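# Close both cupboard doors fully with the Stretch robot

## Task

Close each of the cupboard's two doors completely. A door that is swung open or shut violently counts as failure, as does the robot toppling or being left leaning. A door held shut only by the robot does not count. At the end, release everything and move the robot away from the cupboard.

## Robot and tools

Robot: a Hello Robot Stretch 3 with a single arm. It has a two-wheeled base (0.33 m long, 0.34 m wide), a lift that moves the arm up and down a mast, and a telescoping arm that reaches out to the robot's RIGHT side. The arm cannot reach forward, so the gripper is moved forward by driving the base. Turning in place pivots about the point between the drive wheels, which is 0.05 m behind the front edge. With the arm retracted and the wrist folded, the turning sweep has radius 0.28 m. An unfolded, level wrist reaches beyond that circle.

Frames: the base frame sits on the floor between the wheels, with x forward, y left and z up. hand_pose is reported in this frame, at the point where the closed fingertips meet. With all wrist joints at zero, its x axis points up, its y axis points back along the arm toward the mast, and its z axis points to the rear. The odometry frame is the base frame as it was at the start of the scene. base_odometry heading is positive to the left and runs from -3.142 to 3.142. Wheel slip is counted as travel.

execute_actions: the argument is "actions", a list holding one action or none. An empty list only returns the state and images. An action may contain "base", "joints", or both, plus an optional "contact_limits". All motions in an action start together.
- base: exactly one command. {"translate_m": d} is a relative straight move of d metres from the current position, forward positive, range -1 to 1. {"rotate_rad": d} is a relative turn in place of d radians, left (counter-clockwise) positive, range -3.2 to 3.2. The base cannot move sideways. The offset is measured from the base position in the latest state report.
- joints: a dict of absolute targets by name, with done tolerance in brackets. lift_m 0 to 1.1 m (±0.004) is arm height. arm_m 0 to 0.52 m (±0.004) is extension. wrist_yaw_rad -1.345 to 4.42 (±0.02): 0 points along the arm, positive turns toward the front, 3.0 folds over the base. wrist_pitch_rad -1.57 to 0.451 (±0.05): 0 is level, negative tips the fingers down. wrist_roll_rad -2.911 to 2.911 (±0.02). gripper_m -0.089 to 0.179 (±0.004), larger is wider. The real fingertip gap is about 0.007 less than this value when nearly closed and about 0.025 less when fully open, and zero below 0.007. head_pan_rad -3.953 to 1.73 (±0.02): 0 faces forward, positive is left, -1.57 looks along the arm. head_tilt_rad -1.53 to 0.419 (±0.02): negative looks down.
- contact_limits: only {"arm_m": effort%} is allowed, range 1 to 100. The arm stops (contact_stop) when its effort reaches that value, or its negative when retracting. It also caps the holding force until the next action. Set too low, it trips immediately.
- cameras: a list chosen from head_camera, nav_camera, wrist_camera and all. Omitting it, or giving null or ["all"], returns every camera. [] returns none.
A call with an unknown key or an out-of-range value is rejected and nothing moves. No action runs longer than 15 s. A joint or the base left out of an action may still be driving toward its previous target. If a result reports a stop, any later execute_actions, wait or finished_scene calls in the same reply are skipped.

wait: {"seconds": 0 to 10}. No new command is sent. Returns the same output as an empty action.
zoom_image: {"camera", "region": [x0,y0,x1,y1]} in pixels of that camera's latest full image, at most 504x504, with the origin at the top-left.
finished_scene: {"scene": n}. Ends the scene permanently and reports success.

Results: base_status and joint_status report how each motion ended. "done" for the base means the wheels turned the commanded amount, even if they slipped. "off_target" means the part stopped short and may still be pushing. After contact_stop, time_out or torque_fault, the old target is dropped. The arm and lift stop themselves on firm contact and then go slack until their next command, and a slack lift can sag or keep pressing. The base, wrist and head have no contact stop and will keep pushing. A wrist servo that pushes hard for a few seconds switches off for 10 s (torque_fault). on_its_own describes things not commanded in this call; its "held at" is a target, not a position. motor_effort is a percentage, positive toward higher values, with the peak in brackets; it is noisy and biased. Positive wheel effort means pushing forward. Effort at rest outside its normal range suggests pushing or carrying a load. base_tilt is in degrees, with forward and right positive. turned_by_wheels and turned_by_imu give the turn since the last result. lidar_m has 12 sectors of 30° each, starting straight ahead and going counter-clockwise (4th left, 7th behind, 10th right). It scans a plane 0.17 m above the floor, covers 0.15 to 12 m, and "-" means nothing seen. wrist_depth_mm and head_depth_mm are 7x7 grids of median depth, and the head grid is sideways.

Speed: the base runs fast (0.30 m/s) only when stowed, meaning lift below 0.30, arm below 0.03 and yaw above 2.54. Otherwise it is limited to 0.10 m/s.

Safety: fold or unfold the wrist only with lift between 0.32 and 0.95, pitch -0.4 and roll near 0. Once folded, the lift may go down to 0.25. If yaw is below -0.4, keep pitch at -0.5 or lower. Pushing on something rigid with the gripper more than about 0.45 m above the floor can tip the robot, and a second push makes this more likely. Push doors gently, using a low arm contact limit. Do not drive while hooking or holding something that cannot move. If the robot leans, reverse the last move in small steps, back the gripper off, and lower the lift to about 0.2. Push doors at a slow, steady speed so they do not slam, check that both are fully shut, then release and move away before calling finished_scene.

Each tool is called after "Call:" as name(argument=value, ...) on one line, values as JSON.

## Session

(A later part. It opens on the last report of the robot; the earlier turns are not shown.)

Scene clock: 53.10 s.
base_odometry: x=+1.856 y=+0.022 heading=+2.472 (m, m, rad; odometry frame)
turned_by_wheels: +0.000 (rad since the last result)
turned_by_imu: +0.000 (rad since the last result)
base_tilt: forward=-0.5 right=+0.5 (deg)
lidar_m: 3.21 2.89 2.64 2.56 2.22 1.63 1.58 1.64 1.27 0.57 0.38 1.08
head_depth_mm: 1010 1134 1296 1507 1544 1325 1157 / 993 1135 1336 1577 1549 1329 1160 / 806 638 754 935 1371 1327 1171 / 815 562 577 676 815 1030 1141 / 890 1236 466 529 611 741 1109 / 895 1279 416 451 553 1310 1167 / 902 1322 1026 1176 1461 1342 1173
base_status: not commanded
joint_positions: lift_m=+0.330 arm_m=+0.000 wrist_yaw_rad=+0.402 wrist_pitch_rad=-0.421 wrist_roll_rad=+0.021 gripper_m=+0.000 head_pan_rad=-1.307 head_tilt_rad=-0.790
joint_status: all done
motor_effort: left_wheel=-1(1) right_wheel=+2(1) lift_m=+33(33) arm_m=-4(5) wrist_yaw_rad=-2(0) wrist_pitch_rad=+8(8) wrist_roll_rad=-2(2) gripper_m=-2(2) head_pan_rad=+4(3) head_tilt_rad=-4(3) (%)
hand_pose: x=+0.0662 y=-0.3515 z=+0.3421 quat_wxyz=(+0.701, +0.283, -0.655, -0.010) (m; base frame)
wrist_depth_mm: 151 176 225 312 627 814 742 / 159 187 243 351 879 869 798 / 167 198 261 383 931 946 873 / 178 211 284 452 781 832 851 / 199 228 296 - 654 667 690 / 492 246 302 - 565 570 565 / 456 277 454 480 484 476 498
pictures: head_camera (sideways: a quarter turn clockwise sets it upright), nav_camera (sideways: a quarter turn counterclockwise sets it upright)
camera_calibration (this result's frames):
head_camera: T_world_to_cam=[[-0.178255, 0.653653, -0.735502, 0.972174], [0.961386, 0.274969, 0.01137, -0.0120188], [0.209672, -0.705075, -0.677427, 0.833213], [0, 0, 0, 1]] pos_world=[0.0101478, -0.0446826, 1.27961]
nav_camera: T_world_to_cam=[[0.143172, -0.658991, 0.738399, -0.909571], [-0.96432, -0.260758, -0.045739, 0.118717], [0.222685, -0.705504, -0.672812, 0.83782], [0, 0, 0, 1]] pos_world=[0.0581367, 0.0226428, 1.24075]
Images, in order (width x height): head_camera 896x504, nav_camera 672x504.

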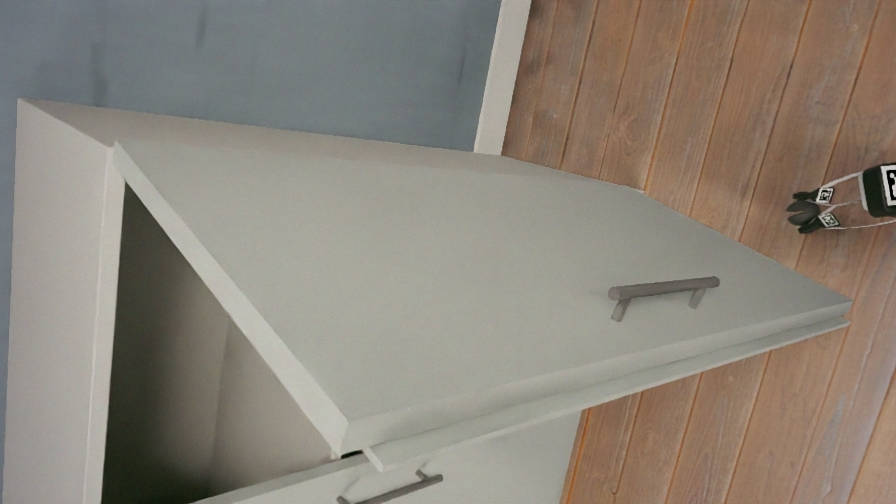

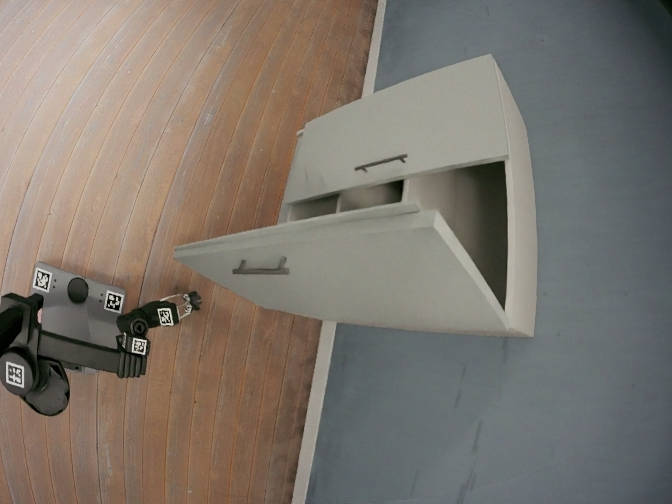

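Call:
execute_actions(actions=[{"joints":{"wrist_yaw_rad":1.6,"lift_m":0.56}}], cameras=[])

Call:
execute_actions(actions=[{"base":{"translate_m":0.635},"joints":{"head_pan_rad":-1.57}}], cameras=[])

Call:
execute_actions(actions=[{"joints":{"wrist_yaw_rad":0,"wrist_pitch_rad":0,"gripper_m":0.1,"arm_m":0.22}}])

Scene clock: 57.10 s.
base_odometry: x=+1.856 y=+0.022 heading=+2.472 (m, m, rad; odometry frame)
turned_by_wheels: +0.000 (rad since the last result)
turned_by_imu: +0.000 (rad since the last result)
base_tilt: forward=-0.6 right=+0.6 (deg)
lidar_m: 3.20 2.89 2.65 2.55 2.21 1.63 1.58 1.64 1.26 0.58 0.38 1.08
head_depth_mm: 1013 1133 1296 1515 1550 1323 1159 / 990 1134 1335 1576 1554 1320 1192 / 804 640 754 937 1385 1327 1161 / 813 562 576 675 812 1031 1153 / 888 1244 467 529 611 742 1120 / 897 1283 416 451 555 1308 1166 / 903 1315 1027 1174 1458 1347 1170
base_status: not commanded
joint_positions: lift_m=+0.560 arm_m=+0.000 wrist_yaw_rad=+1.598 wrist_pitch_rad=-0.420 wrist_roll_rad=+0.021 gripper_m=+0.000 head_pan_rad=-1.307 head_tilt_rad=-0.790
joint_status: all done
motor_effort: left_wheel=-1(2) right_wheel=+2(2) lift_m=+40(39) arm_m=-4(4) wrist_yaw_rad=+2(2) wrist_pitch_rad=+8(8) wrist_roll_rad=-2(2) gripper_m=-2(3) head_pan_rad=+4(4) head_tilt_rad=-4(4) (%)
hand_pose: x=+0.2027 y=-0.1393 z=+0.5721 quat_wxyz=(+0.584, +0.602, -0.383, +0.386) (m; base frame)
wrist_depth_mm: - - - - - - 757 / - - - - - - 758 / - - - - - - 733 / - - - - - - 731 / 940 960 978 - 998 983 197 / 779 804 805 - 848 844 203 / 689 696 699 718 731 286 210
pictures: none
No camera images: the call's "cameras" was empty. Leave "cameras" out to get every camera's image.

Scene clock: 64.50 s.
base_odometry: x=+1.358 y=+0.416 heading=+2.472 (m, m, rad; odometry frame)
turned_by_wheels: +0.000 (rad since the last result)
turned_by_imu: +0.002 (rad since the last result)
base_tilt: forward=-0.5 right=+0.6 (deg)
lidar_m: 2.57 2.28 2.60 2.55 2.66 2.29 2.21 0.51 0.62 0.76 0.79 1.77
head_depth_mm: 790 1166 1047 1272 1393 1323 1158 / 798 1169 1051 1282 1428 1327 1179 / 805 752 950 1214 1409 1329 1205 / 813 722 835 989 1215 1335 1163 / 822 723 840 998 1231 1333 1167 / 829 726 845 1001 1233 1334 1169 / 834 730 845 1006 1522 1336 1174
base_status: done
joint_positions: lift_m=+0.560 arm_m=+0.000 wrist_yaw_rad=+1.598 wrist_pitch_rad=-0.420 wrist_roll_rad=+0.021 gripper_m=+0.000 head_pan_rad=-1.563 head_tilt_rad=-0.790
joint_status: all done
motor_effort: left_wheel=-2(5) right_wheel=+2(5) lift_m=+40(40) arm_m=-4(4) wrist_yaw_rad=+1(1) wrist_pitch_rad=+8(8) wrist_roll_rad=-2(2) gripper_m=-2(2) head_pan_rad=-4(28) head_tilt_rad=-3(4) (%)
hand_pose: x=+0.2027 y=-0.1393 z=+0.5721 quat_wxyz=(+0.584, +0.602, -0.383, +0.386) (m; base frame)
wrist_depth_mm: - - - - - - - / - - - - - - - / - - - - - - - / - - - - - - - / 915 935 982 - 978 990 993 / 772 803 816 - 836 827 859 / 694 702 713 720 747 742 758
pictures: none
No camera images: the call's "cameras" was empty. Leave "cameras" out to get every camera's image.

Scene clock: 67.37 s.
base_odometry: x=+1.358 y=+0.416 heading=+2.472 (m, m, rad; odometry frame)
turned_by_wheels: +0.000 (rad since the last result)
turned_by_imu: +0.000 (rad since the last result)
base_tilt: forward=-0.6 right=+0.6 (deg)
lidar_m: 2.57 2.28 2.60 2.54 2.65 2.28 2.21 0.51 0.62 0.76 0.79 1.77
head_depth_mm: 791 1166 1050 1280 1401 1321 1178 / 797 1168 1052 1280 1448 - 1148 / 804 749 956 1209 1436 1270 1160 / 816 721 833 969 1218 1327 1166 / 817 726 837 996 1226 1340 1165 / 828 728 840 1000 1235 1335 1164 / 832 729 846 1007 1531 1341 1173
base_status: not commanded
joint_positions: lift_m=+0.560 arm_m=+0.220 wrist_yaw_rad=+0.001 wrist_pitch_rad=-0.023 wrist_roll_rad=+0.021 gripper_m=+0.100 head_pan_rad=-1.563 head_tilt_rad=-0.790
joint_status: all done
motor_effort: left_wheel=-2(2) right_wheel=+2(2) lift_m=+40(40) arm_m=+3(5) wrist_yaw_rad=-1(2) wrist_pitch_rad=+9(9) wrist_roll_rad=-2(2) gripper_m=+0(79) head_pan_rad=-4(4) head_tilt_rad=-4(4) (%)
hand_pose: x=-0.0211 y=-0.6203 z=+0.6686 quat_wxyz=(+0.700, +0.009, -0.714, -0.008) (m; base frame)
wrist_depth_mm: 264 266 265 265 698 693 560 / 272 275 275 273 718 717 565 / 282 284 286 284 537 377 410 / 299 298 294 298 800 756 569 / 309 308 313 309 786 775 545 / 323 - 324 326 579 629 549 / 330 343 341 344 474 477 486
pictures: head_camera (sideways: a quarter turn clockwise sets it upright), nav_camera (sideways: a quarter turn counterclockwise sets it upright), wrist_camera
camera_calibration (this result's frames):
head_camera: T_world_to_cam=[[-0.00689008, 0.677487, -0.735502, 0.971129], [0.999682, 0.0225104, 0.01137, -0.0122524], [0.0242594, -0.73519, -0.677427, 0.834344], [0, 0, 0, 1]] pos_world=[-0.00130111, -0.0442509, 1.27961]
nav_camera: T_world_to_cam=[[-0.0284009, -0.673766, 0.738399, -0.908525], [-0.998921, -0.00801969, -0.045739, 0.118928], [0.0367391, -0.738901, -0.672811, 0.838954], [0, 0, 0, 1]] pos_world=[0.0621748, 0.00872502, 1.24075]
wrist_camera: T_world_to_cam=[[-0.999144, 0.0368739, 0.0187663, -0.0184914], [-0.0102807, 0.218086, -0.975875, 0.817321], [-0.040077, -0.975233, -0.21752, -0.299794], [0, 0, 0, 1]] pos_world=[-0.0220878, -0.469933, 0.732739]
Images, in order (width x height): head_camera 896x504, nav_camera 672x504, wrist_camera 644x364.

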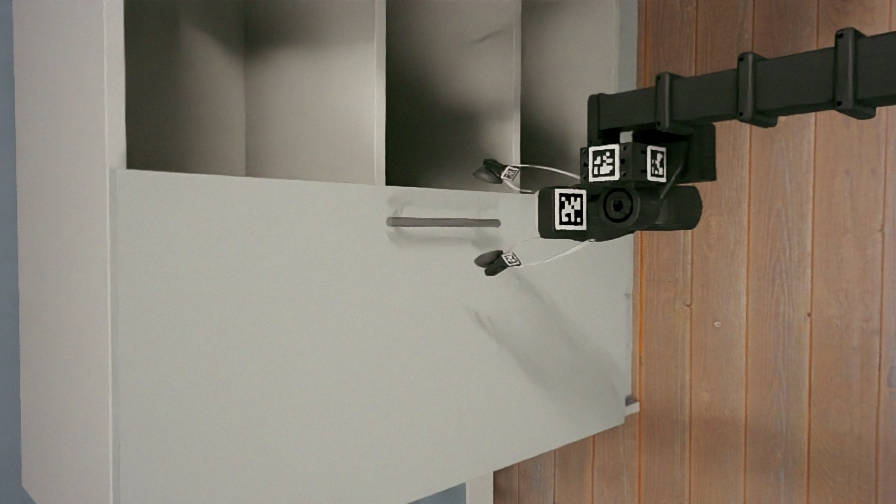

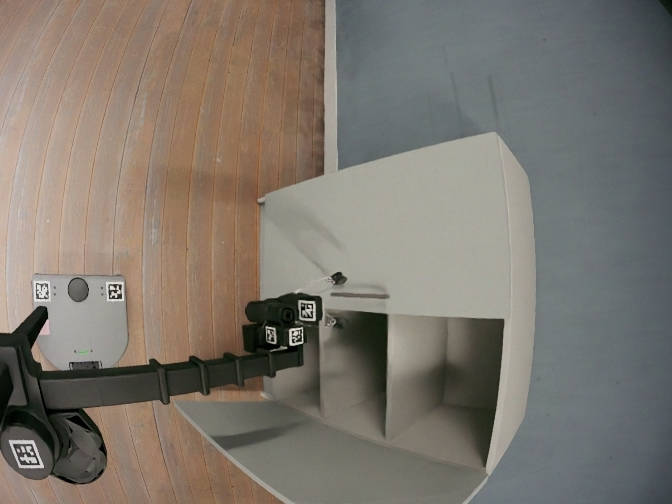

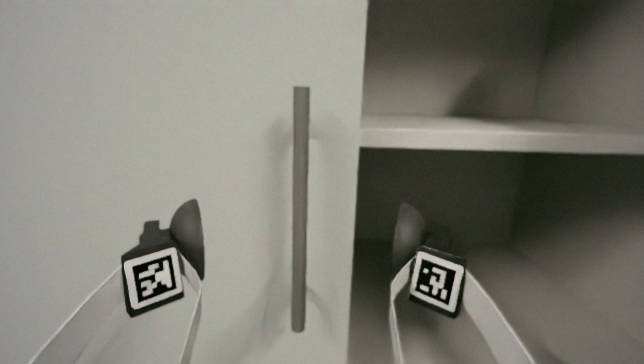

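Aligned.

Call:
execute_actions(actions=[{"joints":{"gripper_m":0.06,"arm_m":0.32}}], cameras=["wrist_camera"])

Call:
execute_actions(actions=[{"joints":{"gripper_m":-0.02}}], cameras=[])

Call:
execute_actions(actions=[{"joints":{"arm_m":0.24},"base":{"translate_m":0.01}}], cameras=["wrist_camera"])

Call:
execute_actions(actions=[{"joints":{"arm_m":0.15},"base":{"translate_m":0.03}}])

Scene clock: 69.70 s.
base_odometry: x=+1.358 y=+0.416 heading=+2.472 (m, m, rad; odometry frame)
turned_by_wheels: +0.000 (rad since the last result)
turned_by_imu: +0.000 (rad since the last result)
base_tilt: forward=-0.6 right=+0.6 (deg)
lidar_m: 2.57 2.28 2.60 2.55 2.66 2.29 2.21 0.51 0.62 0.76 0.79 1.77
head_depth_mm: 788 1168 1048 1272 1392 1316 1158 / 799 1168 1053 1282 1437 1325 1150 / 804 749 956 1248 - 1328 1158 / 812 722 831 966 1239 1329 1164 / 820 725 835 1000 1230 1333 1165 / 827 727 842 998 1233 1342 1166 / 832 730 845 1002 1529 1339 1174
base_status: not commanded
joint_positions: lift_m=+0.560 arm_m=+0.320 wrist_yaw_rad=+0.001 wrist_pitch_rad=-0.023 wrist_roll_rad=+0.021 gripper_m=+0.060 head_pan_rad=-1.563 head_tilt_rad=-0.790
joint_status: all done
motor_effort: left_wheel=-2(2) right_wheel=+2(2) lift_m=+40(40) arm_m=+3(3) wrist_yaw_rad=+0(1) wrist_pitch_rad=+9(9) wrist_roll_rad=-2(2) gripper_m=+0(78) head_pan_rad=-4(4) head_tilt_rad=-3(4) (%)
hand_pose: x=-0.0212 y=-0.7203 z=+0.6686 quat_wxyz=(+0.700, +0.009, -0.714, -0.008) (m; base frame)
wrist_depth_mm: 171 172 172 172 596 595 573 / 177 179 179 178 614 636 571 / 185 186 186 185 316 358 397 / 192 193 192 191 659 688 538 / 200 201 201 200 693 696 562 / 209 208 212 210 631 623 554 / 219 220 221 219 474 480 486
pictures: wrist_camera
camera_calibration (this result's frames):
wrist_camera: T_world_to_cam=[[-0.999136, 0.0370778, 0.0187646, -0.0147078], [-0.0102361, 0.218051, -0.975884, 0.839121], [-0.0402753, -0.975233, -0.217483, -0.397352], [0, 0, 0, 1]] pos_world=[-0.0221093, -0.569937, 0.732743]
Images, in order (width x height): wrist_camera 644x364.

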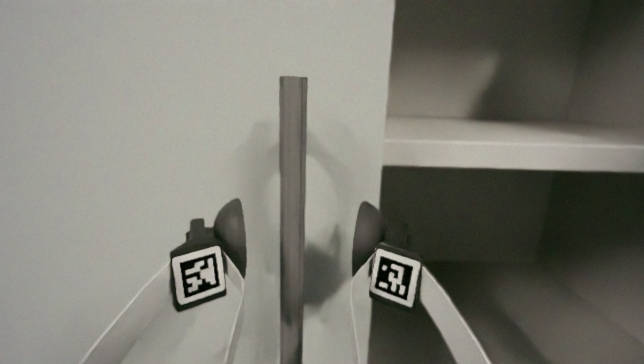

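Scene clock: 71.00 s.
base_odometry: x=+1.358 y=+0.416 heading=+2.472 (m, m, rad; odometry frame)
turned_by_wheels: +0.000 (rad since the last result)
turned_by_imu: +0.000 (rad since the last result)
base_tilt: forward=-0.6 right=+0.7 (deg)
lidar_m: 2.57 2.28 2.59 2.55 2.66 2.28 2.21 0.51 0.62 0.76 0.79 1.77
head_depth_mm: 791 1167 1045 1276 1399 1323 1152 / 797 1162 1053 1276 1439 1324 1147 / 804 751 955 1248 - 1328 1162 / 813 722 833 964 1234 1335 1162 / 818 724 838 993 1224 1330 1163 / 827 729 842 998 1234 1336 1171 / 833 731 846 1004 1540 1344 1170
base_status: not commanded
joint_positions: lift_m=+0.560 arm_m=+0.320 wrist_yaw_rad=+0.008 wrist_pitch_rad=-0.023 wrist_roll_rad=+0.021 gripper_m=-0.020 head_pan_rad=-1.563 head_tilt_rad=-0.790
joint_status: all done
motor_effort: left_wheel=+1(2) right_wheel=-3(2) lift_m=+40(40) arm_m=+3(3) wrist_yaw_rad=-5(6) wrist_pitch_rad=+9(9) wrist_roll_rad=-2(2) gripper_m=-11(86) head_pan_rad=-4(4) head_tilt_rad=-2(4) (%)
hand_pose: x=-0.0193 y=-0.7203 z=+0.6686 quat_wxyz=(+0.700, +0.011, -0.714, -0.006) (m; base frame)
wrist_depth_mm: 174 173 173 173 590 581 579 / 181 181 180 179 605 606 590 / 187 186 187 185 237 358 394 / 195 195 194 192 666 665 520 / 201 203 201 197 695 694 567 / 212 212 213 214 607 620 568 / 222 222 221 222 464 482 490
pictures: none
No camera images: the call's "cameras" was empty. Leave "cameras" out to get every camera's image.

Scene clock: 72.80 s.
base_odometry: x=+1.350 y=+0.422 heading=+2.472 (m, m, rad; odometry frame)
turned_by_wheels: +0.000 (rad since the last result)
turned_by_imu: +0.000 (rad since the last result)
base_tilt: forward=-0.6 right=+0.6 (deg)
lidar_m: 2.56 2.28 2.60 2.55 2.65 2.29 2.22 0.52 0.64 0.76 0.79 1.77
head_depth_mm: 790 1166 1046 1269 1417 1318 1176 / 799 1174 1055 1270 1434 - 1159 / 806 734 873 1208 1482 1296 1163 / 813 721 836 990 1225 1322 1162 / 822 724 837 994 1223 1334 1163 / 829 726 839 1003 1233 1333 1167 / 833 731 845 1028 1537 1341 1172
base_status: done
joint_positions: lift_m=+0.560 arm_m=+0.240 wrist_yaw_rad=-0.001 wrist_pitch_rad=-0.022 wrist_roll_rad=+0.021 gripper_m=-0.020 head_pan_rad=-1.563 head_tilt_rad=-0.790
joint_status: all done
motor_effort: left_wheel=-2(7) right_wheel=+1(8) lift_m=+40(40) arm_m=-5(6) wrist_yaw_rad=+1(7) wrist_pitch_rad=+8(9) wrist_roll_rad=-2(2) gripper_m=-7(11) head_pan_rad=-4(4) head_tilt_rad=-4(3) (%)
hand_pose: x=-0.0218 y=-0.6409 z=+0.6689 quat_wxyz=(+0.700, +0.007, -0.714, -0.009) (m; base frame)
wrist_depth_mm: 244 245 246 248 676 673 580 / 253 255 256 255 701 701 580 / 265 265 264 266 325 372 417 / 275 274 276 276 775 740 571 / 283 288 287 - 774 777 563 / 299 298 299 307 615 636 566 / 312 311 316 318 481 480 484
pictures: wrist_camera
camera_calibration (this result's frames):
wrist_camera: T_world_to_cam=[[-0.999036, 0.0396986, 0.0187466, -0.0166255], [-0.00970034, 0.21685, -0.976157, 0.821554], [-0.0428173, -0.975397, -0.216256, -0.320924], [0, 0, 0, 1]] pos_world=[-0.0223812, -0.490523, 0.732875]
Images, in order (width x height): wrist_camera 644x364.

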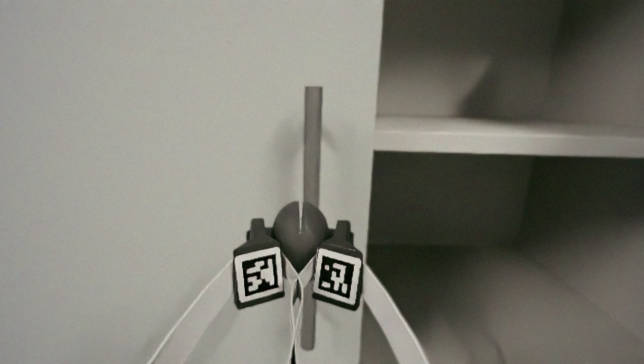

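Scene clock: 74.70 s.
base_odometry: x=+1.327 y=+0.441 heading=+2.472 (m, m, rad; odometry frame)
turned_by_wheels: +0.000 (rad since the last result)
turned_by_imu: +0.000 (rad since the last result)
base_tilt: forward=-0.7 right=+0.6 (deg)
lidar_m: 2.53 2.25 2.60 2.55 2.65 2.34 2.25 0.54 0.70 0.76 0.79 1.77
head_depth_mm: 790 1167 1051 1279 1413 1318 1158 / 797 1167 1048 1278 1423 - 1133 / 808 722 833 989 1367 - 1162 / 814 723 835 988 1218 1329 1160 / 819 726 841 996 1221 1333 1168 / 827 724 839 999 1233 1342 1165 / 833 730 844 1581 1579 1338 1165
base_status: done
joint_positions: lift_m=+0.560 arm_m=+0.150 wrist_yaw_rad=-0.001 wrist_pitch_rad=-0.022 wrist_roll_rad=+0.021 gripper_m=-0.020 head_pan_rad=-1.563 head_tilt_rad=-0.790
joint_status: all done
motor_effort: left_wheel=-2(3) right_wheel=+1(6) lift_m=+40(40) arm_m=-4(8) wrist_yaw_rad=+1(1) wrist_pitch_rad=+8(8) wrist_roll_rad=-2(2) gripper_m=-6(7) head_pan_rad=-4(4) head_tilt_rad=-4(4) (%)
hand_pose: x=-0.0217 y=-0.5509 z=+0.6689 quat_wxyz=(+0.700, +0.007, -0.714, -0.008) (m; base frame)
wrist_depth_mm: 330 329 328 334 742 744 623 / 342 340 345 340 770 784 613 / 354 352 356 354 411 663 560 / 369 374 374 372 880 838 606 / 383 385 386 - 871 825 601 / 404 406 404 410 621 631 573 / 421 418 423 422 523 524 512
pictures: head_camera (sideways: a quarter turn clockwise sets it upright), nav_camera (sideways: a quarter turn counterclockwise sets it upright), wrist_camera
camera_calibration (this result's frames):
head_camera: T_world_to_cam=[[-0.00685931, 0.677488, -0.735502, 0.971129], [0.999683, 0.022465, 0.01137, -0.0122524], [0.0242261, -0.735191, -0.677427, 0.834344], [0, 0, 0, 1]] pos_world=[-0.00130312, -0.0442505, 1.27961]
nav_camera: T_world_to_cam=[[-0.0284315, -0.673765, 0.738399, -0.908524], [-0.998922, -0.00797431, -0.045739, 0.118928], [0.0367056, -0.738903, -0.672812, 0.838954], [0, 0, 0, 1]] pos_world=[0.0621752, 0.00872248, 1.24075]
wrist_camera: T_world_to_cam=[[-0.999054, 0.0392482, 0.0187466, -0.0203317], [-0.00979815, 0.216846, -0.976157, 0.802034], [-0.0423775, -0.975417, -0.216256, -0.233136], [0, 0, 0, 1]] pos_world=[-0.0223337, -0.400524, 0.732875]
Images, in order (width x height): head_camera 896x504, nav_camera 672x504, wrist_camera 644x364.

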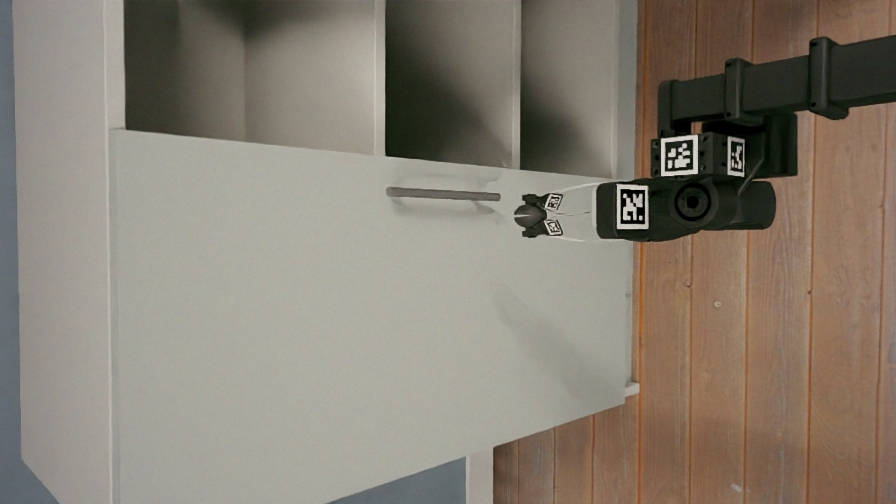

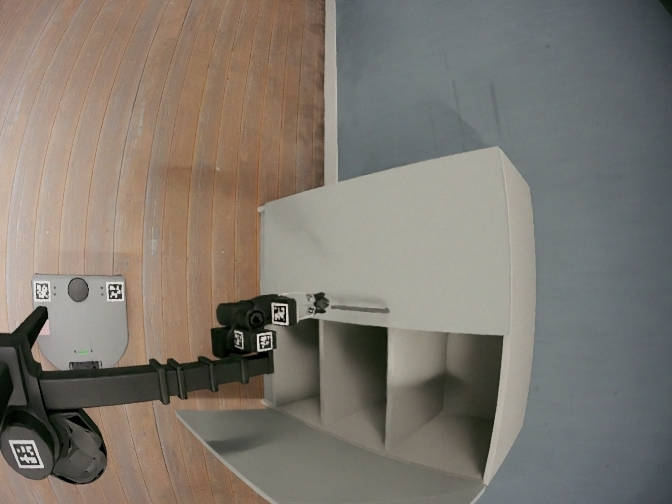

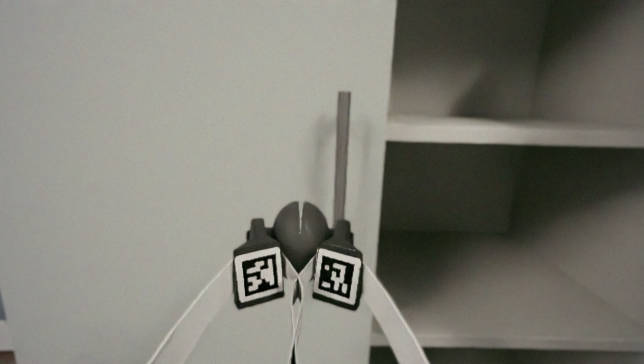

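Slipped (catch). Deeper and harder.

Call:
execute_actions(actions=[{"joints":{"gripper_m":0.06,"arm_m":0.24},"base":{"translate_m":-0.033}}], cameras=[])

Call:
execute_actions(actions=[{"joints":{"arm_m":0.34}}], cameras=[])

Call:
execute_actions(actions=[{"joints":{"gripper_m":-0.075}}], cameras=["wrist_camera"])

Call:
execute_actions(actions=[{"joints":{"arm_m":0.29}}], cameras=["wrist_camera"])

Scene clock: 77.30 s.
base_odometry: x=+1.353 y=+0.420 heading=+2.472 (m, m, rad; odometry frame)
turned_by_wheels: +0.000 (rad since the last result)
turned_by_imu: +0.000 (rad since the last result)
base_tilt: forward=-0.6 right=+0.6 (deg)
lidar_m: 2.56 2.28 2.60 2.54 2.66 2.29 2.22 0.51 0.63 0.76 0.79 1.77
head_depth_mm: 791 1164 1050 1267 1406 1317 1172 / 796 1178 1050 1273 1435 - 1140 / 803 746 873 1204 1471 1296 1157 / 812 723 833 990 1220 1323 1165 / 819 725 839 993 1228 1335 1159 / 828 727 841 998 1231 1336 1165 / 832 731 845 1006 1534 1335 1170
base_status: done
joint_positions: lift_m=+0.560 arm_m=+0.240 wrist_yaw_rad=-0.001 wrist_pitch_rad=-0.022 wrist_roll_rad=+0.021 gripper_m=+0.060 head_pan_rad=-1.563 head_tilt_rad=-0.790
joint_status: all done
motor_effort: left_wheel=-1(7) right_wheel=+1(4) lift_m=+40(40) arm_m=+4(8) wrist_yaw_rad=+0(1) wrist_pitch_rad=+8(8) wrist_roll_rad=-2(2) gripper_m=+0(83) head_pan_rad=-4(4) head_tilt_rad=-3(4) (%)
hand_pose: x=-0.0217 y=-0.6403 z=+0.6689 quat_wxyz=(+0.700, +0.008, -0.714, -0.008) (m; base frame)
wrist_depth_mm: 246 247 247 247 659 683 575 / 258 257 257 256 699 700 565 / 264 265 264 268 335 374 415 / 275 275 275 277 755 752 567 / 288 285 289 290 779 773 572 / 301 299 303 303 624 611 553 / 313 316 313 316 468 484 487
pictures: none
No camera images: the call's "cameras" was empty. Leave "cameras" out to get every camera's image.

Scene clock: 79.27 s.
base_odometry: x=+1.353 y=+0.420 heading=+2.472 (m, m, rad; odometry frame)
turned_by_wheels: +0.000 (rad since the last result)
turned_by_imu: +0.000 (rad since the last result)
base_tilt: forward=-0.6 right=+0.6 (deg)
lidar_m: 2.55 2.28 2.60 2.55 2.65 2.29 2.22 0.51 0.63 0.76 0.79 1.77
head_depth_mm: 794 1168 1051 1276 1393 1321 1179 / 802 1167 1050 1280 1432 1326 1159 / 811 749 875 1276 1379 1332 1160 / 816 723 836 965 1222 1334 1166 / 824 726 842 998 1226 1338 1164 / 830 726 840 1001 1237 1334 1166 / 837 731 844 1005 1536 1346 1173
base_status: not commanded
joint_positions: lift_m=+0.560 arm_m=+0.339 wrist_yaw_rad=-0.006 wrist_pitch_rad=-0.024 wrist_roll_rad=+0.021 gripper_m=+0.060 head_pan_rad=-1.563 head_tilt_rad=-0.790
joint_status: all done
motor_effort: left_wheel=-4(4) right_wheel=+3(4) lift_m=+39(40) arm_m=+14(11) wrist_yaw_rad=+4(5) wrist_pitch_rad=+9(10) wrist_roll_rad=-2(2) gripper_m=-1(2) head_pan_rad=-4(4) head_tilt_rad=-3(3) (%)
hand_pose: x=-0.0230 y=-0.7393 z=+0.6683 quat_wxyz=(+0.700, +0.007, -0.714, -0.011) (m; base frame)
wrist_depth_mm: 155 155 155 156 565 578 577 / 159 160 161 162 592 600 571 / 166 167 168 167 221 359 399 / 173 174 175 174 225 646 522 / 180 181 181 181 674 693 567 / 188 186 191 190 610 611 569 / 196 197 198 198 452 483 496
pictures: none
No camera images: the call's "cameras" was empty. Leave "cameras" out to get every camera's image.

Scene clock: 81.10 s.
base_odometry: x=+1.353 y=+0.420 heading=+2.472 (m, m, rad; odometry frame)
turned_by_wheels: +0.001 (rad since the last result)
turned_by_imu: -0.018 (rad since the last result)
base_tilt: forward=-0.6 right=+0.6 (deg)
lidar_m: 2.56 2.29 2.63 2.55 2.64 2.30 2.22 0.51 0.61 0.76 0.79 1.74
head_depth_mm: 787 1171 1043 1273 1431 1326 1177 / 796 1176 1049 1278 1438 1323 1158 / 805 1131 980 1275 1407 1325 1161 / 810 724 836 981 1217 1331 1164 / 817 720 835 992 1220 1338 1163 / 821 723 838 997 1222 1334 1167 / 828 725 837 995 1495 1345 1168
base_status: not commanded
joint_positions: lift_m=+0.560 arm_m=+0.339 wrist_yaw_rad=+0.031 wrist_pitch_rad=-0.028 wrist_roll_rad=+0.018 gripper_m=-0.074 head_pan_rad=-1.563 head_tilt_rad=-0.791
joint_status: all done
on_its_own: wrist_yaw_rad is at rest, and its effort (-22) is outside its rest range (-12 to +12)
motor_effort: left_wheel=+11(16) right_wheel=-13(19) lift_m=+38(39) arm_m=+7(13) wrist_yaw_rad=-22(26) wrist_pitch_rad=+11(11) wrist_roll_rad=-1(2) gripper_m=-31(100) head_pan_rad=-4(4) head_tilt_rad=-3(3) (%)
hand_pose: x=-0.0134 y=-0.7397 z=+0.6674 quat_wxyz=(+0.701, +0.021, -0.713, +0.001) (m; base frame)
wrist_depth_mm: 156 156 155 155 566 574 575 / 162 161 161 160 598 602 584 / 168 168 167 167 225 340 379 / 175 175 174 173 639 639 518 / 183 182 180 144 684 693 570 / 191 192 - 151 608 609 564 / 199 200 199 196 458 476 489
pictures: wrist_camera
camera_calibration (this result's frames):
wrist_camera: T_world_to_cam=[[-0.999734, 0.0067184, 0.0220725, -0.0309318], [-0.0200296, 0.222123, -0.974813, 0.844508], [-0.011452, -0.974996, -0.221929, -0.412696], [0, 0, 0, 1]] pos_world=[-0.0187346, -0.589753, 0.732331]
Images, in order (width x height): wrist_camera 644x364.

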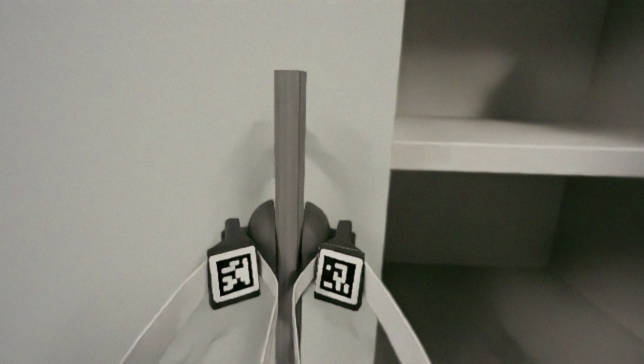

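Scene clock: 82.57 s.
base_odometry: x=+1.353 y=+0.420 heading=+2.472 (m, m, rad; odometry frame)
turned_by_wheels: +0.000 (rad since the last result)
turned_by_imu: +0.000 (rad since the last result)
base_tilt: forward=-0.6 right=+0.6 (deg)
lidar_m: 2.55 2.28 2.62 2.55 2.64 2.30 2.22 0.51 0.61 0.71 0.76 1.74
head_depth_mm: 787 1174 1046 1277 1429 1327 1176 / 795 1173 1053 1277 1437 1339 1154 / 803 1109 976 1239 - 1325 1151 / 809 676 783 900 1157 1328 1162 / 817 685 797 946 1174 1327 1164 / 823 695 812 969 1203 1339 1163 / 827 708 823 989 1508 1334 1178
base_status: not commanded
joint_positions: lift_m=+0.560 arm_m=+0.290 wrist_yaw_rad=+0.068 wrist_pitch_rad=-0.026 wrist_roll_rad=+0.018 gripper_m=-0.067 head_pan_rad=-1.563 head_tilt_rad=-0.791
joint_status: all done
on_its_own: wrist_yaw_rad is held at +0.049, not at your +0.000, by its stall guard, which is not easing now; gripper_m is held at -0.069, not at your -0.075, by its stall guard, which is still easing; wrist_yaw_rad is at rest, and its effort (-14) is outside its rest range (-12 to +12)
motor_effort: left_wheel=+9(11) right_wheel=-13(14) lift_m=+38(38) arm_m=-5(12) wrist_yaw_rad=-14(22) wrist_pitch_rad=+10(11) wrist_roll_rad=-1(1) gripper_m=-29(31) head_pan_rad=-4(4) head_tilt_rad=-4(3) (%)
hand_pose: x=-0.0040 y=-0.6903 z=+0.6679 quat_wxyz=(+0.701, +0.034, -0.712, +0.014) (m; base frame)
wrist_depth_mm: 176 170 162 155 153 606 610 / 184 177 169 159 617 622 623 / 192 183 176 163 263 346 390 / 201 192 184 171 678 682 579 / 211 201 193 146 721 719 588 / 223 211 - 152 603 606 563 / 234 223 210 195 466 488 484
pictures: wrist_camera
camera_calibration (this result's frames):
wrist_camera: T_world_to_cam=[[-0.999302, -0.0301797, 0.0220116, -0.0472731], [-0.0281145, 0.219678, -0.975167, 0.832642], [0.0245948, -0.975105, -0.220374, -0.36532], [0, 0, 0, 1]] pos_world=[-0.0148458, -0.540566, 0.732499]
Images, in order (width x height): wrist_camera 644x364.

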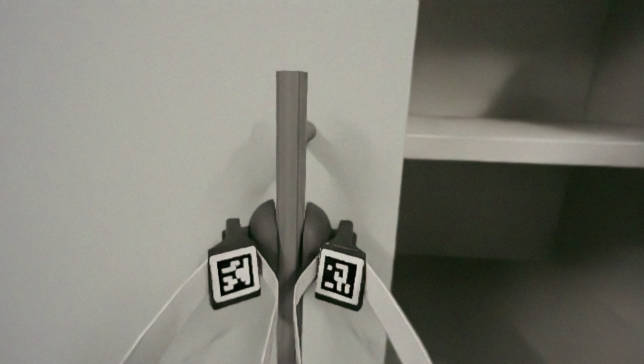

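Call:
execute_actions(actions=[{"joints":{"arm_m":0.21},"base":{"translate_m":0.04}}], cameras=[])

Call:
execute_actions(actions=[{"joints":{"arm_m":0.14},"base":{"translate_m":0.04}}], cameras=[])

Call:
execute_actions(actions=[{"joints":{"gripper_m":0.04}}], cameras=[])

Call:
execute_actions(actions=[{"joints":{"arm_m":0.0}}])

Scene clock: 84.73 s.
base_odometry: x=+1.321 y=+0.445 heading=+2.472 (m, m, rad; odometry frame)
turned_by_wheels: +0.000 (rad since the last result)
turned_by_imu: +0.000 (rad since the last result)
base_tilt: forward=-0.6 right=+0.6 (deg)
lidar_m: 2.52 2.25 2.63 2.55 2.64 2.34 2.26 0.54 0.68 0.62 0.73 1.74
head_depth_mm: 786 1176 1047 1272 1428 1322 1159 / 792 1175 1050 1272 1438 - 1135 / 803 607 688 844 1442 1276 1158 / 809 614 699 818 1019 1279 1162 / 816 640 730 879 1101 1306 1160 / 824 655 768 932 1180 1330 1162 / 831 684 810 1047 1568 1339 1171
base_status: done
joint_positions: lift_m=+0.560 arm_m=+0.210 wrist_yaw_rad=+0.042 wrist_pitch_rad=-0.027 wrist_roll_rad=+0.018 gripper_m=-0.058 head_pan_rad=-1.563 head_tilt_rad=-0.791
joint_status: all done
on_its_own: wrist_yaw_rad is held at +0.049, not at your +0.000, by its stall guard, which is not easing now; gripper_m is held at -0.059, not at your -0.075, by its stall guard, which is still easing
motor_effort: left_wheel=-3(15) right_wheel=+3(13) lift_m=+37(37) arm_m=-4(5) wrist_yaw_rad=+4(21) wrist_pitch_rad=+10(10) wrist_roll_rad=-1(1) gripper_m=-22(27) head_pan_rad=-4(4) head_tilt_rad=-3(3) (%)
hand_pose: x=-0.0106 y=-0.6106 z=+0.6676 quat_wxyz=(+0.701, +0.025, -0.713, +0.005) (m; base frame)
wrist_depth_mm: 209 192 171 155 144 694 644 / 223 199 179 158 151 711 627 / 236 211 185 162 156 572 385 / 250 221 194 168 165 783 614 / 264 233 208 143 171 794 614 / 280 244 217 151 583 619 586 / 297 263 223 190 440 478 490
pictures: none
No camera images: the call's "cameras" was empty. Leave "cameras" out to get every camera's image.

Scene clock: 86.43 s.
base_odometry: x=+1.290 y=+0.470 heading=+2.472 (m, m, rad; odometry frame)
turned_by_wheels: +0.000 (rad since the last result)
turned_by_imu: +0.000 (rad since the last result)
base_tilt: forward=-0.7 right=+0.6 (deg)
lidar_m: 2.48 2.21 2.63 2.55 2.64 2.39 2.30 0.58 0.76 0.54 0.70 1.74
head_depth_mm: 784 1174 1043 1268 1429 1322 1174 / 795 1149 1046 1270 1437 1383 1139 / 802 549 590 706 900 - 1143 / 812 571 631 746 927 1252 1159 / 816 604 682 827 1045 1305 1165 / 823 641 743 921 1218 1336 1168 / 831 675 815 1666 1574 1342 1170
base_status: done
joint_positions: lift_m=+0.560 arm_m=+0.140 wrist_yaw_rad=+0.039 wrist_pitch_rad=-0.028 wrist_roll_rad=+0.018 gripper_m=-0.050 head_pan_rad=-1.563 head_tilt_rad=-0.791
joint_status: all done
on_its_own: wrist_yaw_rad is held at +0.049, not at your +0.000, by its stall guard, which is not easing now; gripper_m is held at -0.051, not at your -0.075, by its stall guard, which is still easing
motor_effort: left_wheel=-3(14) right_wheel=+3(16) lift_m=+38(37) arm_m=-6(4) wrist_yaw_rad=+6(24) wrist_pitch_rad=+11(11) wrist_roll_rad=-1(1) gripper_m=-7(24) head_pan_rad=-4(4) head_tilt_rad=-4(4) (%)
hand_pose: x=-0.0115 y=-0.5406 z=+0.6674 quat_wxyz=(+0.701, +0.024, -0.713, +0.003) (m; base frame)
wrist_depth_mm: 288 230 189 160 140 767 677 / 308 241 197 161 146 798 681 / 336 257 205 162 151 595 601 / 364 271 215 168 158 874 666 / 397 286 237 147 165 845 673 / 992 306 247 156 177 617 614 / 954 351 248 190 340 525 533
pictures: none
No camera images: the call's "cameras" was empty. Leave "cameras" out to get every camera's image.

Scene clock: 87.83 s.
base_odometry: x=+1.290 y=+0.470 heading=+2.472 (m, m, rad; odometry frame)
turned_by_wheels: +0.000 (rad since the last result)
turned_by_imu: +0.000 (rad since the last result)
base_tilt: forward=-0.6 right=+0.6 (deg)
lidar_m: 2.48 2.21 2.62 2.55 2.64 2.39 2.30 0.58 0.76 0.55 0.71 1.74
head_depth_mm: 787 1171 1046 1272 1415 1322 1174 / 794 1153 1018 1282 1432 1391 1135 / 802 554 598 709 913 - 1138 / 809 579 640 757 926 1251 1163 / 816 609 691 835 1058 1303 1164 / 825 641 751 921 1225 1340 1169 / 830 679 819 1664 1582 1333 1166
base_status: not commanded
joint_positions: lift_m=+0.560 arm_m=+0.140 wrist_yaw_rad=+0.049 wrist_pitch_rad=-0.024 wrist_roll_rad=+0.018 gripper_m=+0.040 head_pan_rad=-1.563 head_tilt_rad=-0.791
joint_status: all done
on_its_own: wrist_yaw_rad is held at +0.049, not at your +0.000, by its stall guard, which is not easing now
motor_effort: left_wheel=-1(3) right_wheel=+0(3) lift_m=+37(37) arm_m=-3(5) wrist_yaw_rad=+0(7) wrist_pitch_rad=+9(11) wrist_roll_rad=-1(1) gripper_m=+0(81) head_pan_rad=-4(4) head_tilt_rad=-3(3) (%)
hand_pose: x=-0.0088 y=-0.5405 z=+0.6683 quat_wxyz=(+0.701, +0.026, -0.713, +0.008) (m; base frame)
wrist_depth_mm: 304 244 200 171 149 749 703 / 330 257 210 171 153 792 685 / 353 268 220 170 159 659 627 / 383 287 230 180 166 847 675 / 924 301 246 191 171 875 671 / 967 328 239 197 552 632 615 / 972 347 268 203 189 524 514
pictures: none
No camera images: the call's "cameras" was empty. Leave "cameras" out to get every camera's image.

Scene clock: 90.13 s.
base_odometry: x=+1.290 y=+0.470 heading=+2.472 (m, m, rad; odometry frame)
turned_by_wheels: +0.000 (rad since the last result)
turned_by_imu: +0.000 (rad since the last result)
base_tilt: forward=-0.6 right=+0.6 (deg)
lidar_m: 2.49 2.20 2.63 2.55 2.64 2.39 2.30 0.58 0.76 0.55 0.71 1.73
head_depth_mm: 787 1175 1047 1273 1426 1319 1165 / 798 1151 1017 1274 1435 1326 1179 / 802 555 597 708 900 1271 1183 / 812 578 641 760 941 1255 1162 / 819 610 691 839 1054 1302 1165 / 821 643 748 921 1219 1339 1167 / 829 681 820 1646 1572 1338 1171
base_status: not commanded
joint_positions: lift_m=+0.560 arm_m=+0.000 wrist_yaw_rad=+0.049 wrist_pitch_rad=-0.023 wrist_roll_rad=+0.018 gripper_m=+0.040 head_pan_rad=-1.563 head_tilt_rad=-0.791
joint_status: all done
on_its_own: wrist_yaw_rad is held at +0.049, not at your +0.000, by its stall guard, which is not easing now
motor_effort: left_wheel=-1(1) right_wheel=+0(0) lift_m=+38(38) arm_m=-5(2) wrist_yaw_rad=+0(1) wrist_pitch_rad=+9(9) wrist_roll_rad=-1(1) gripper_m=+0(0) head_pan_rad=-4(4) head_tilt_rad=-3(4) (%)
hand_pose: x=-0.0088 y=-0.4006 z=+0.6686 quat_wxyz=(+0.701, +0.026, -0.713, +0.009) (m; base frame)
wrist_depth_mm: 935 431 358 302 884 875 697 / 961 454 373 312 910 921 699 / - 486 395 318 581 906 652 / - 506 403 332 999 991 697 / - 539 431 366 860 904 667 / - - 427 372 710 710 629 / - 946 470 386 857 892 682
pictures: head_camera (sideways: a quarter turn clockwise sets it upright), nav_camera (sideways: a quarter turn counterclockwise sets it upright), wrist_camera
camera_calibration (this result's frames):
head_camera: T_world_to_cam=[[-0.00671294, 0.678188, -0.734858, 0.970288], [0.999688, 0.0222305, 0.011384, -0.0122706], [0.0240567, -0.734552, -0.678126, 0.835253], [0, 0, 0, 1]] pos_world=[-0.00131318, -0.0442277, 1.27957]
nav_camera: T_world_to_cam=[[-0.028577, -0.67446, 0.737758, -0.907689], [-0.998924, -0.00770734, -0.0457393, 0.118929], [0.0365355, -0.738271, -0.673513, 0.839869], [0, 0, 0, 1]] pos_world=[0.0621767, 0.00876801, 1.24076]
wrist_camera: T_world_to_cam=[[-0.999698, -0.0111706, 0.021911, -0.0356946], [-0.0238165, 0.217444, -0.975782, 0.769111], [0.00613562, -0.976009, -0.217645, -0.0848767], [0, 0, 0, 1]] pos_world=[-0.0168455, -0.250478, 0.732794]
Images, in order (width x height): head_camera 896x504, nav_camera 672x504, wrist_camera 644x364.

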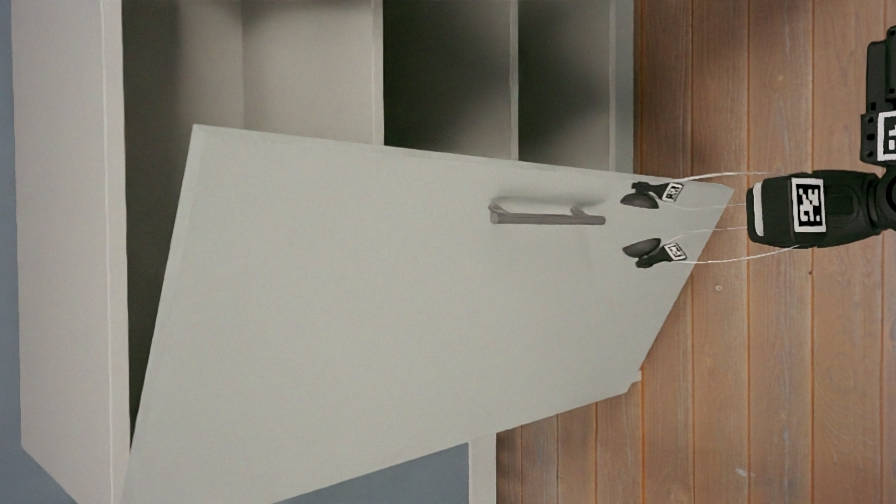

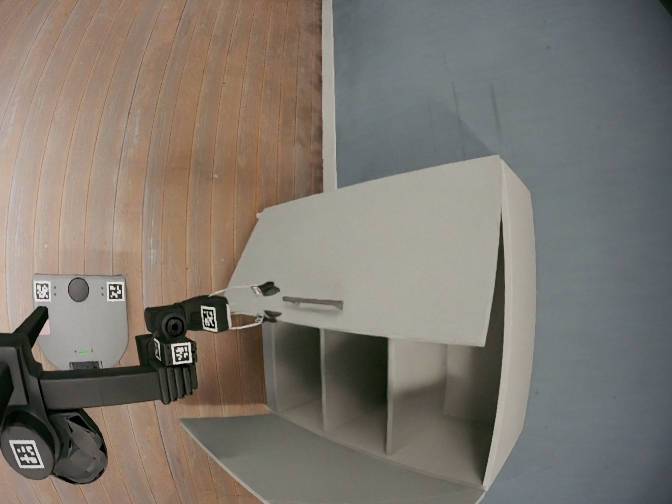

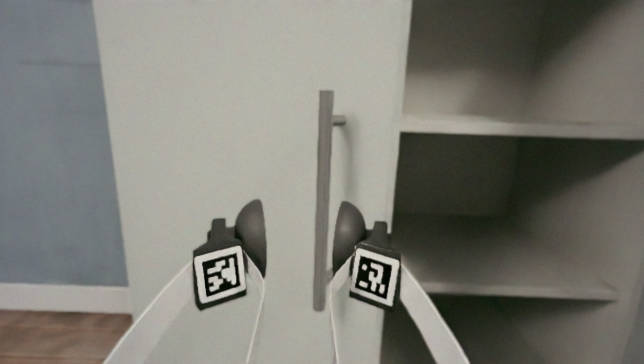

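Call:
execute_actions(actions=[{"joints":{"wrist_yaw_rad":1.6,"lift_m":0.33,"wrist_pitch_rad":-0.4,"gripper_m":0}}], cameras=[])

Call:
execute_actions(actions=[{"base":{"translate_m":-0.68}}], cameras=[])

Call:
execute_actions(actions=[{"joints":{"wrist_yaw_rad":0.4}}], cameras=[])

Call:
execute_actions(actions=[{"joints":{"arm_m":0.08},"base":{"translate_m":0.22}}], cameras=[])

Call:
execute_actions(actions=[{"joints":{"arm_m":0.17,"head_pan_rad":-1.4},"base":{"translate_m":0.1}}], cameras=["head_camera","nav_camera"])

Scene clock: 93.67 s.
base_odometry: x=+1.290 y=+0.470 heading=+2.472 (m, m, rad; odometry frame)
turned_by_wheels: +0.000 (rad since the last result)
turned_by_imu: +0.000 (rad since the last result)
base_tilt: forward=-0.6 right=+0.6 (deg)
lidar_m: 2.49 2.21 2.63 2.55 2.64 2.39 2.29 0.58 0.76 0.55 0.71 1.74
head_depth_mm: 786 1173 1044 1274 1430 1330 1150 / 795 1152 1012 1276 1435 1328 1154 / 802 554 599 710 905 1253 1162 / 811 579 642 759 941 1257 1154 / 817 612 691 833 1056 1305 1169 / 825 643 748 922 1218 1335 1166 / 832 680 820 1653 1582 1338 1167
base_status: not commanded
joint_positions: lift_m=+0.330 arm_m=+0.000 wrist_yaw_rad=+1.598 wrist_pitch_rad=-0.412 wrist_roll_rad=+0.018 gripper_m=+0.000 head_pan_rad=-1.563 head_tilt_rad=-0.791
joint_status: all done
motor_effort: left_wheel=+0(1) right_wheel=+0(0) lift_m=+29(34) arm_m=-4(4) wrist_yaw_rad=+1(4) wrist_pitch_rad=+5(8) wrist_roll_rad=-1(1) gripper_m=-2(78) head_pan_rad=-4(4) head_tilt_rad=-3(2) (%)
hand_pose: x=+0.2037 y=-0.1393 z=+0.3442 quat_wxyz=(+0.583, +0.600, -0.384, +0.390) (m; base frame)
wrist_depth_mm: - - - - - - - / - - - - - - - / 937 994 976 - - - - / 749 767 759 767 806 835 825 / 616 616 651 - 644 672 669 / 519 533 540 - 556 565 579 / 457 467 466 472 483 485 501
pictures: none
No camera images: the call's "cameras" was empty. Leave "cameras" out to get every camera's image.

Scene clock: 101.70 s.
base_odometry: x=+1.823 y=+0.048 heading=+2.472 (m, m, rad; odometry frame)
turned_by_wheels: +0.000 (rad since the last result)
turned_by_imu: -0.001 (rad since the last result)
base_tilt: forward=-0.6 right=+0.6 (deg)
lidar_m: 3.16 2.85 2.65 2.55 2.31 1.68 1.61 1.67 1.29 0.51 0.37 0.82
head_depth_mm: 1061 1204 1397 1642 1540 1321 1156 / 1062 1202 1387 1646 1544 1326 1150 / 1060 1203 1388 1646 1558 1326 1158 / 1061 1198 1362 1615 1520 1330 1161 / 886 662 715 781 861 958 1105 / 825 567 526 560 599 675 1124 / 829 1184 433 436 495 1292 1173
base_status: done
joint_positions: lift_m=+0.330 arm_m=+0.000 wrist_yaw_rad=+1.598 wrist_pitch_rad=-0.412 wrist_roll_rad=+0.018 gripper_m=+0.000 head_pan_rad=-1.563 head_tilt_rad=-0.791
joint_status: not commanded
motor_effort: left_wheel=+0(6) right_wheel=+0(4) lift_m=+29(29) arm_m=-4(4) wrist_yaw_rad=+1(1) wrist_pitch_rad=+5(5) wrist_roll_rad=-1(1) gripper_m=-2(2) head_pan_rad=-4(4) head_tilt_rad=-4(3) (%)
hand_pose: x=+0.2037 y=-0.1393 z=+0.3442 quat_wxyz=(+0.583, +0.600, -0.384, +0.390) (m; base frame)
wrist_depth_mm: - - - - - - 663 / - - - - - - 863 / 961 975 990 - - 999 823 / 745 746 786 778 822 792 777 / 629 625 661 - 647 670 678 / 536 531 535 - 580 579 586 / 457 467 464 478 484 488 202
pictures: none
No camera images: the call's "cameras" was empty. Leave "cameras" out to get every camera's image.

Scene clock: 103.30 s.
base_odometry: x=+1.823 y=+0.048 heading=+2.472 (m, m, rad; odometry frame)
turned_by_wheels: +0.000 (rad since the last result)
turned_by_imu: +0.000 (rad since the last result)
base_tilt: forward=-0.6 right=+0.6 (deg)
lidar_m: 3.18 2.85 2.65 2.55 2.31 1.68 1.62 1.67 1.28 0.51 0.37 0.82
head_depth_mm: 1059 1204 1388 1643 1549 1315 1161 / 1055 1201 1389 1645 1545 1319 1154 / 1057 1209 1392 1655 1556 1334 1157 / 1060 1200 1362 1613 1526 1328 1168 / 882 661 717 781 860 961 1101 / 824 565 526 562 598 677 1126 / 830 1183 433 437 495 1288 1172
base_status: not commanded
joint_positions: lift_m=+0.330 arm_m=+0.000 wrist_yaw_rad=+0.402 wrist_pitch_rad=-0.412 wrist_roll_rad=+0.018 gripper_m=+0.000 head_pan_rad=-1.563 head_tilt_rad=-0.791
joint_status: all done
motor_effort: left_wheel=+1(2) right_wheel=+0(0) lift_m=+29(29) arm_m=-4(3) wrist_yaw_rad=-2(3) wrist_pitch_rad=+4(5) wrist_roll_rad=-1(1) gripper_m=-2(1) head_pan_rad=-4(4) head_tilt_rad=-3(4) (%)
hand_pose: x=+0.0666 y=-0.3525 z=+0.3442 quat_wxyz=(+0.702, +0.280, -0.655, -0.006) (m; base frame)
wrist_depth_mm: 127 148 191 267 438 848 752 / 134 157 205 298 684 890 830 / 150 166 220 329 970 987 876 / 177 176 239 385 778 827 853 / 586 197 246 - 662 674 678 / 522 222 254 - 554 573 583 / 462 441 335 479 483 488 496
pictures: none
No camera images: the call's "cameras" was empty. Leave "cameras" out to get every camera's image.

Scene clock: 106.73 s.
base_odometry: x=+1.651 y=+0.184 heading=+2.472 (m, m, rad; odometry frame)
turned_by_wheels: +0.000 (rad since the last result)
turned_by_imu: +0.001 (rad since the last result)
base_tilt: forward=-0.7 right=+0.6 (deg)
lidar_m: 2.94 2.63 2.65 2.55 2.62 1.91 1.84 1.76 1.28 0.43 0.41 1.03
head_depth_mm: 1058 1202 1388 1649 1541 1333 1155 / 1025 740 1358 1646 1557 1323 1178 / 802 609 697 853 1093 1299 1196 / 809 560 576 676 820 1036 1133 / 817 1139 491 562 658 815 1116 / 823 1181 442 499 685 1335 1171 / 828 1186 1067 1260 1451 1256 1168
base_status: done
joint_positions: lift_m=+0.330 arm_m=+0.080 wrist_yaw_rad=+0.398 wrist_pitch_rad=-0.420 wrist_roll_rad=+0.018 gripper_m=+0.000 head_pan_rad=-1.563 head_tilt_rad=-0.791
joint_status: all done
motor_effort: left_wheel=-1(7) right_wheel=+0(9) lift_m=+29(29) arm_m=+3(8) wrist_yaw_rad=+1(6) wrist_pitch_rad=+8(9) wrist_roll_rad=-1(1) gripper_m=-2(3) head_pan_rad=-4(4) head_tilt_rad=-3(3) (%)
hand_pose: x=+0.0654 y=-0.4314 z=+0.3425 quat_wxyz=(+0.702, +0.281, -0.655, -0.010) (m; base frame)
wrist_depth_mm: 111 99 113 131 159 199 268 / - 107 122 145 179 231 330 / 883 119 134 162 203 277 799 / 745 138 148 184 239 343 816 / 621 166 160 - 287 460 673 / 526 505 172 - 370 556 579 / 459 463 224 304 487 487 491
pictures: none
No camera images: the call's "cameras" was empty. Leave "cameras" out to get every camera's image.

Scene clock: 108.97 s.
base_odometry: x=+1.572 y=+0.246 heading=+2.472 (m, m, rad; odometry frame)
turned_by_wheels: +0.000 (rad since the last result)
turned_by_imu: +0.000 (rad since the last result)
base_tilt: forward=-0.6 right=+0.5 (deg)
lidar_m: 2.85 2.55 2.64 2.54 2.64 2.01 1.94 1.76 0.77 0.52 0.53 1.74
head_depth_mm: 784 599 695 855 1138 1313 1154 / 793 576 647 787 997 1269 - / 802 555 607 727 905 1143 1121 / 812 1132 571 674 813 1085 1161 / 814 1190 616 1255 1451 1303 1167 / 891 1248 1071 827 980 1308 1172 / 898 600 664 854 1239 1340 1171
base_status: done
joint_positions: lift_m=+0.330 arm_m=+0.170 wrist_yaw_rad=+0.399 wrist_pitch_rad=-0.420 wrist_roll_rad=+0.018 gripper_m=+0.000 head_pan_rad=-1.407 head_tilt_rad=-0.791
joint_status: all done
motor_effort: left_wheel=+0(6) right_wheel=-1(5) lift_m=+29(29) arm_m=+4(1) wrist_yaw_rad=+1(1) wrist_pitch_rad=+7(8) wrist_roll_rad=-1(1) gripper_m=-2(2) head_pan_rad=+4(20) head_tilt_rad=-3(3) (%)
hand_pose: x=+0.0655 y=-0.5213 z=+0.3425 quat_wxyz=(+0.702, +0.281, -0.655, -0.010) (m; base frame)
wrist_depth_mm: 543 115 120 127 135 145 156 / 599 127 131 140 149 162 176 / 654 155 144 155 167 183 198 / 705 279 160 175 190 208 231 / 617 329 178 - 220 245 275 / 515 501 199 - 262 293 346 / 458 463 253 280 319 379 489
pictures: head_camera (sideways: a quarter turn clockwise sets it upright), nav_camera (sideways: a quarter turn counterclockwise sets it upright)
camera_calibration (this result's frames):
head_camera: T_world_to_cam=[[-0.112192, 0.668877, -0.734858, 0.970932], [0.984044, 0.177563, 0.011384, -0.0121752], [0.138098, -0.721855, -0.678125, 0.834558], [0, 0, 0, 1]] pos_world=[0.0056613, -0.0448425, 1.27957]
nav_camera: T_world_to_cam=[[0.0767523, -0.670687, 0.737758, -0.908332], [-0.985549, -0.163098, -0.0457393, 0.118847], [0.151004, -0.723587, -0.673513, 0.83917], [0, 0, 0, 1]] pos_world=[0.0601285, 0.0173896, 1.24076]
Images, in order (width x height): head_camera 896x504, nav_camera 672x504.

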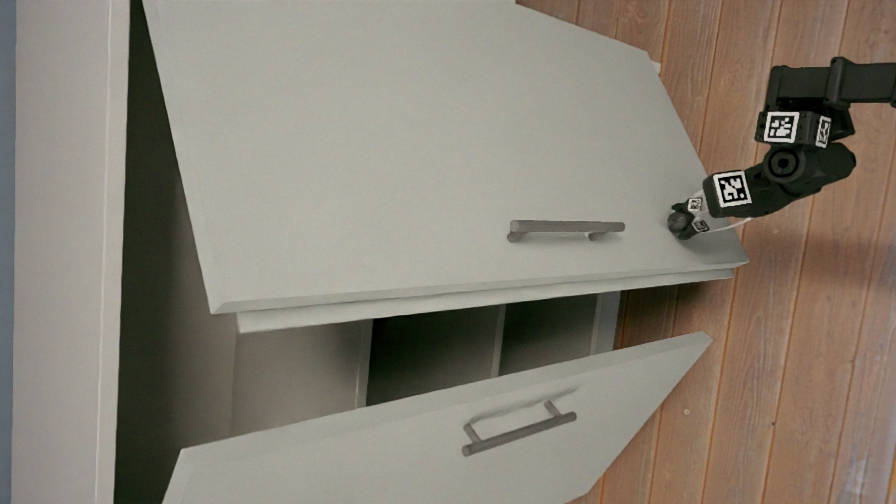

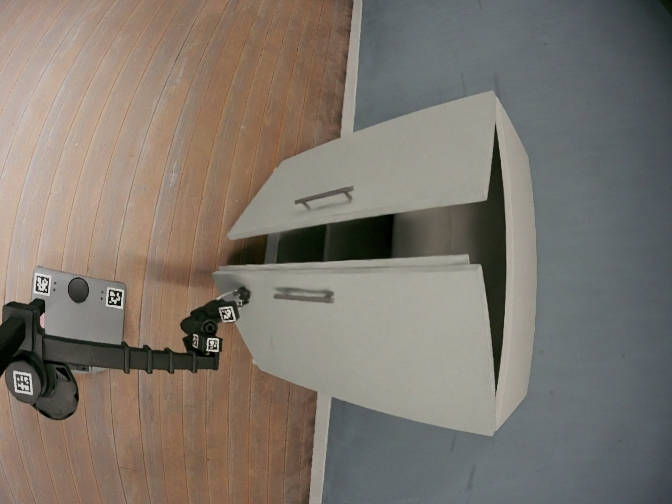

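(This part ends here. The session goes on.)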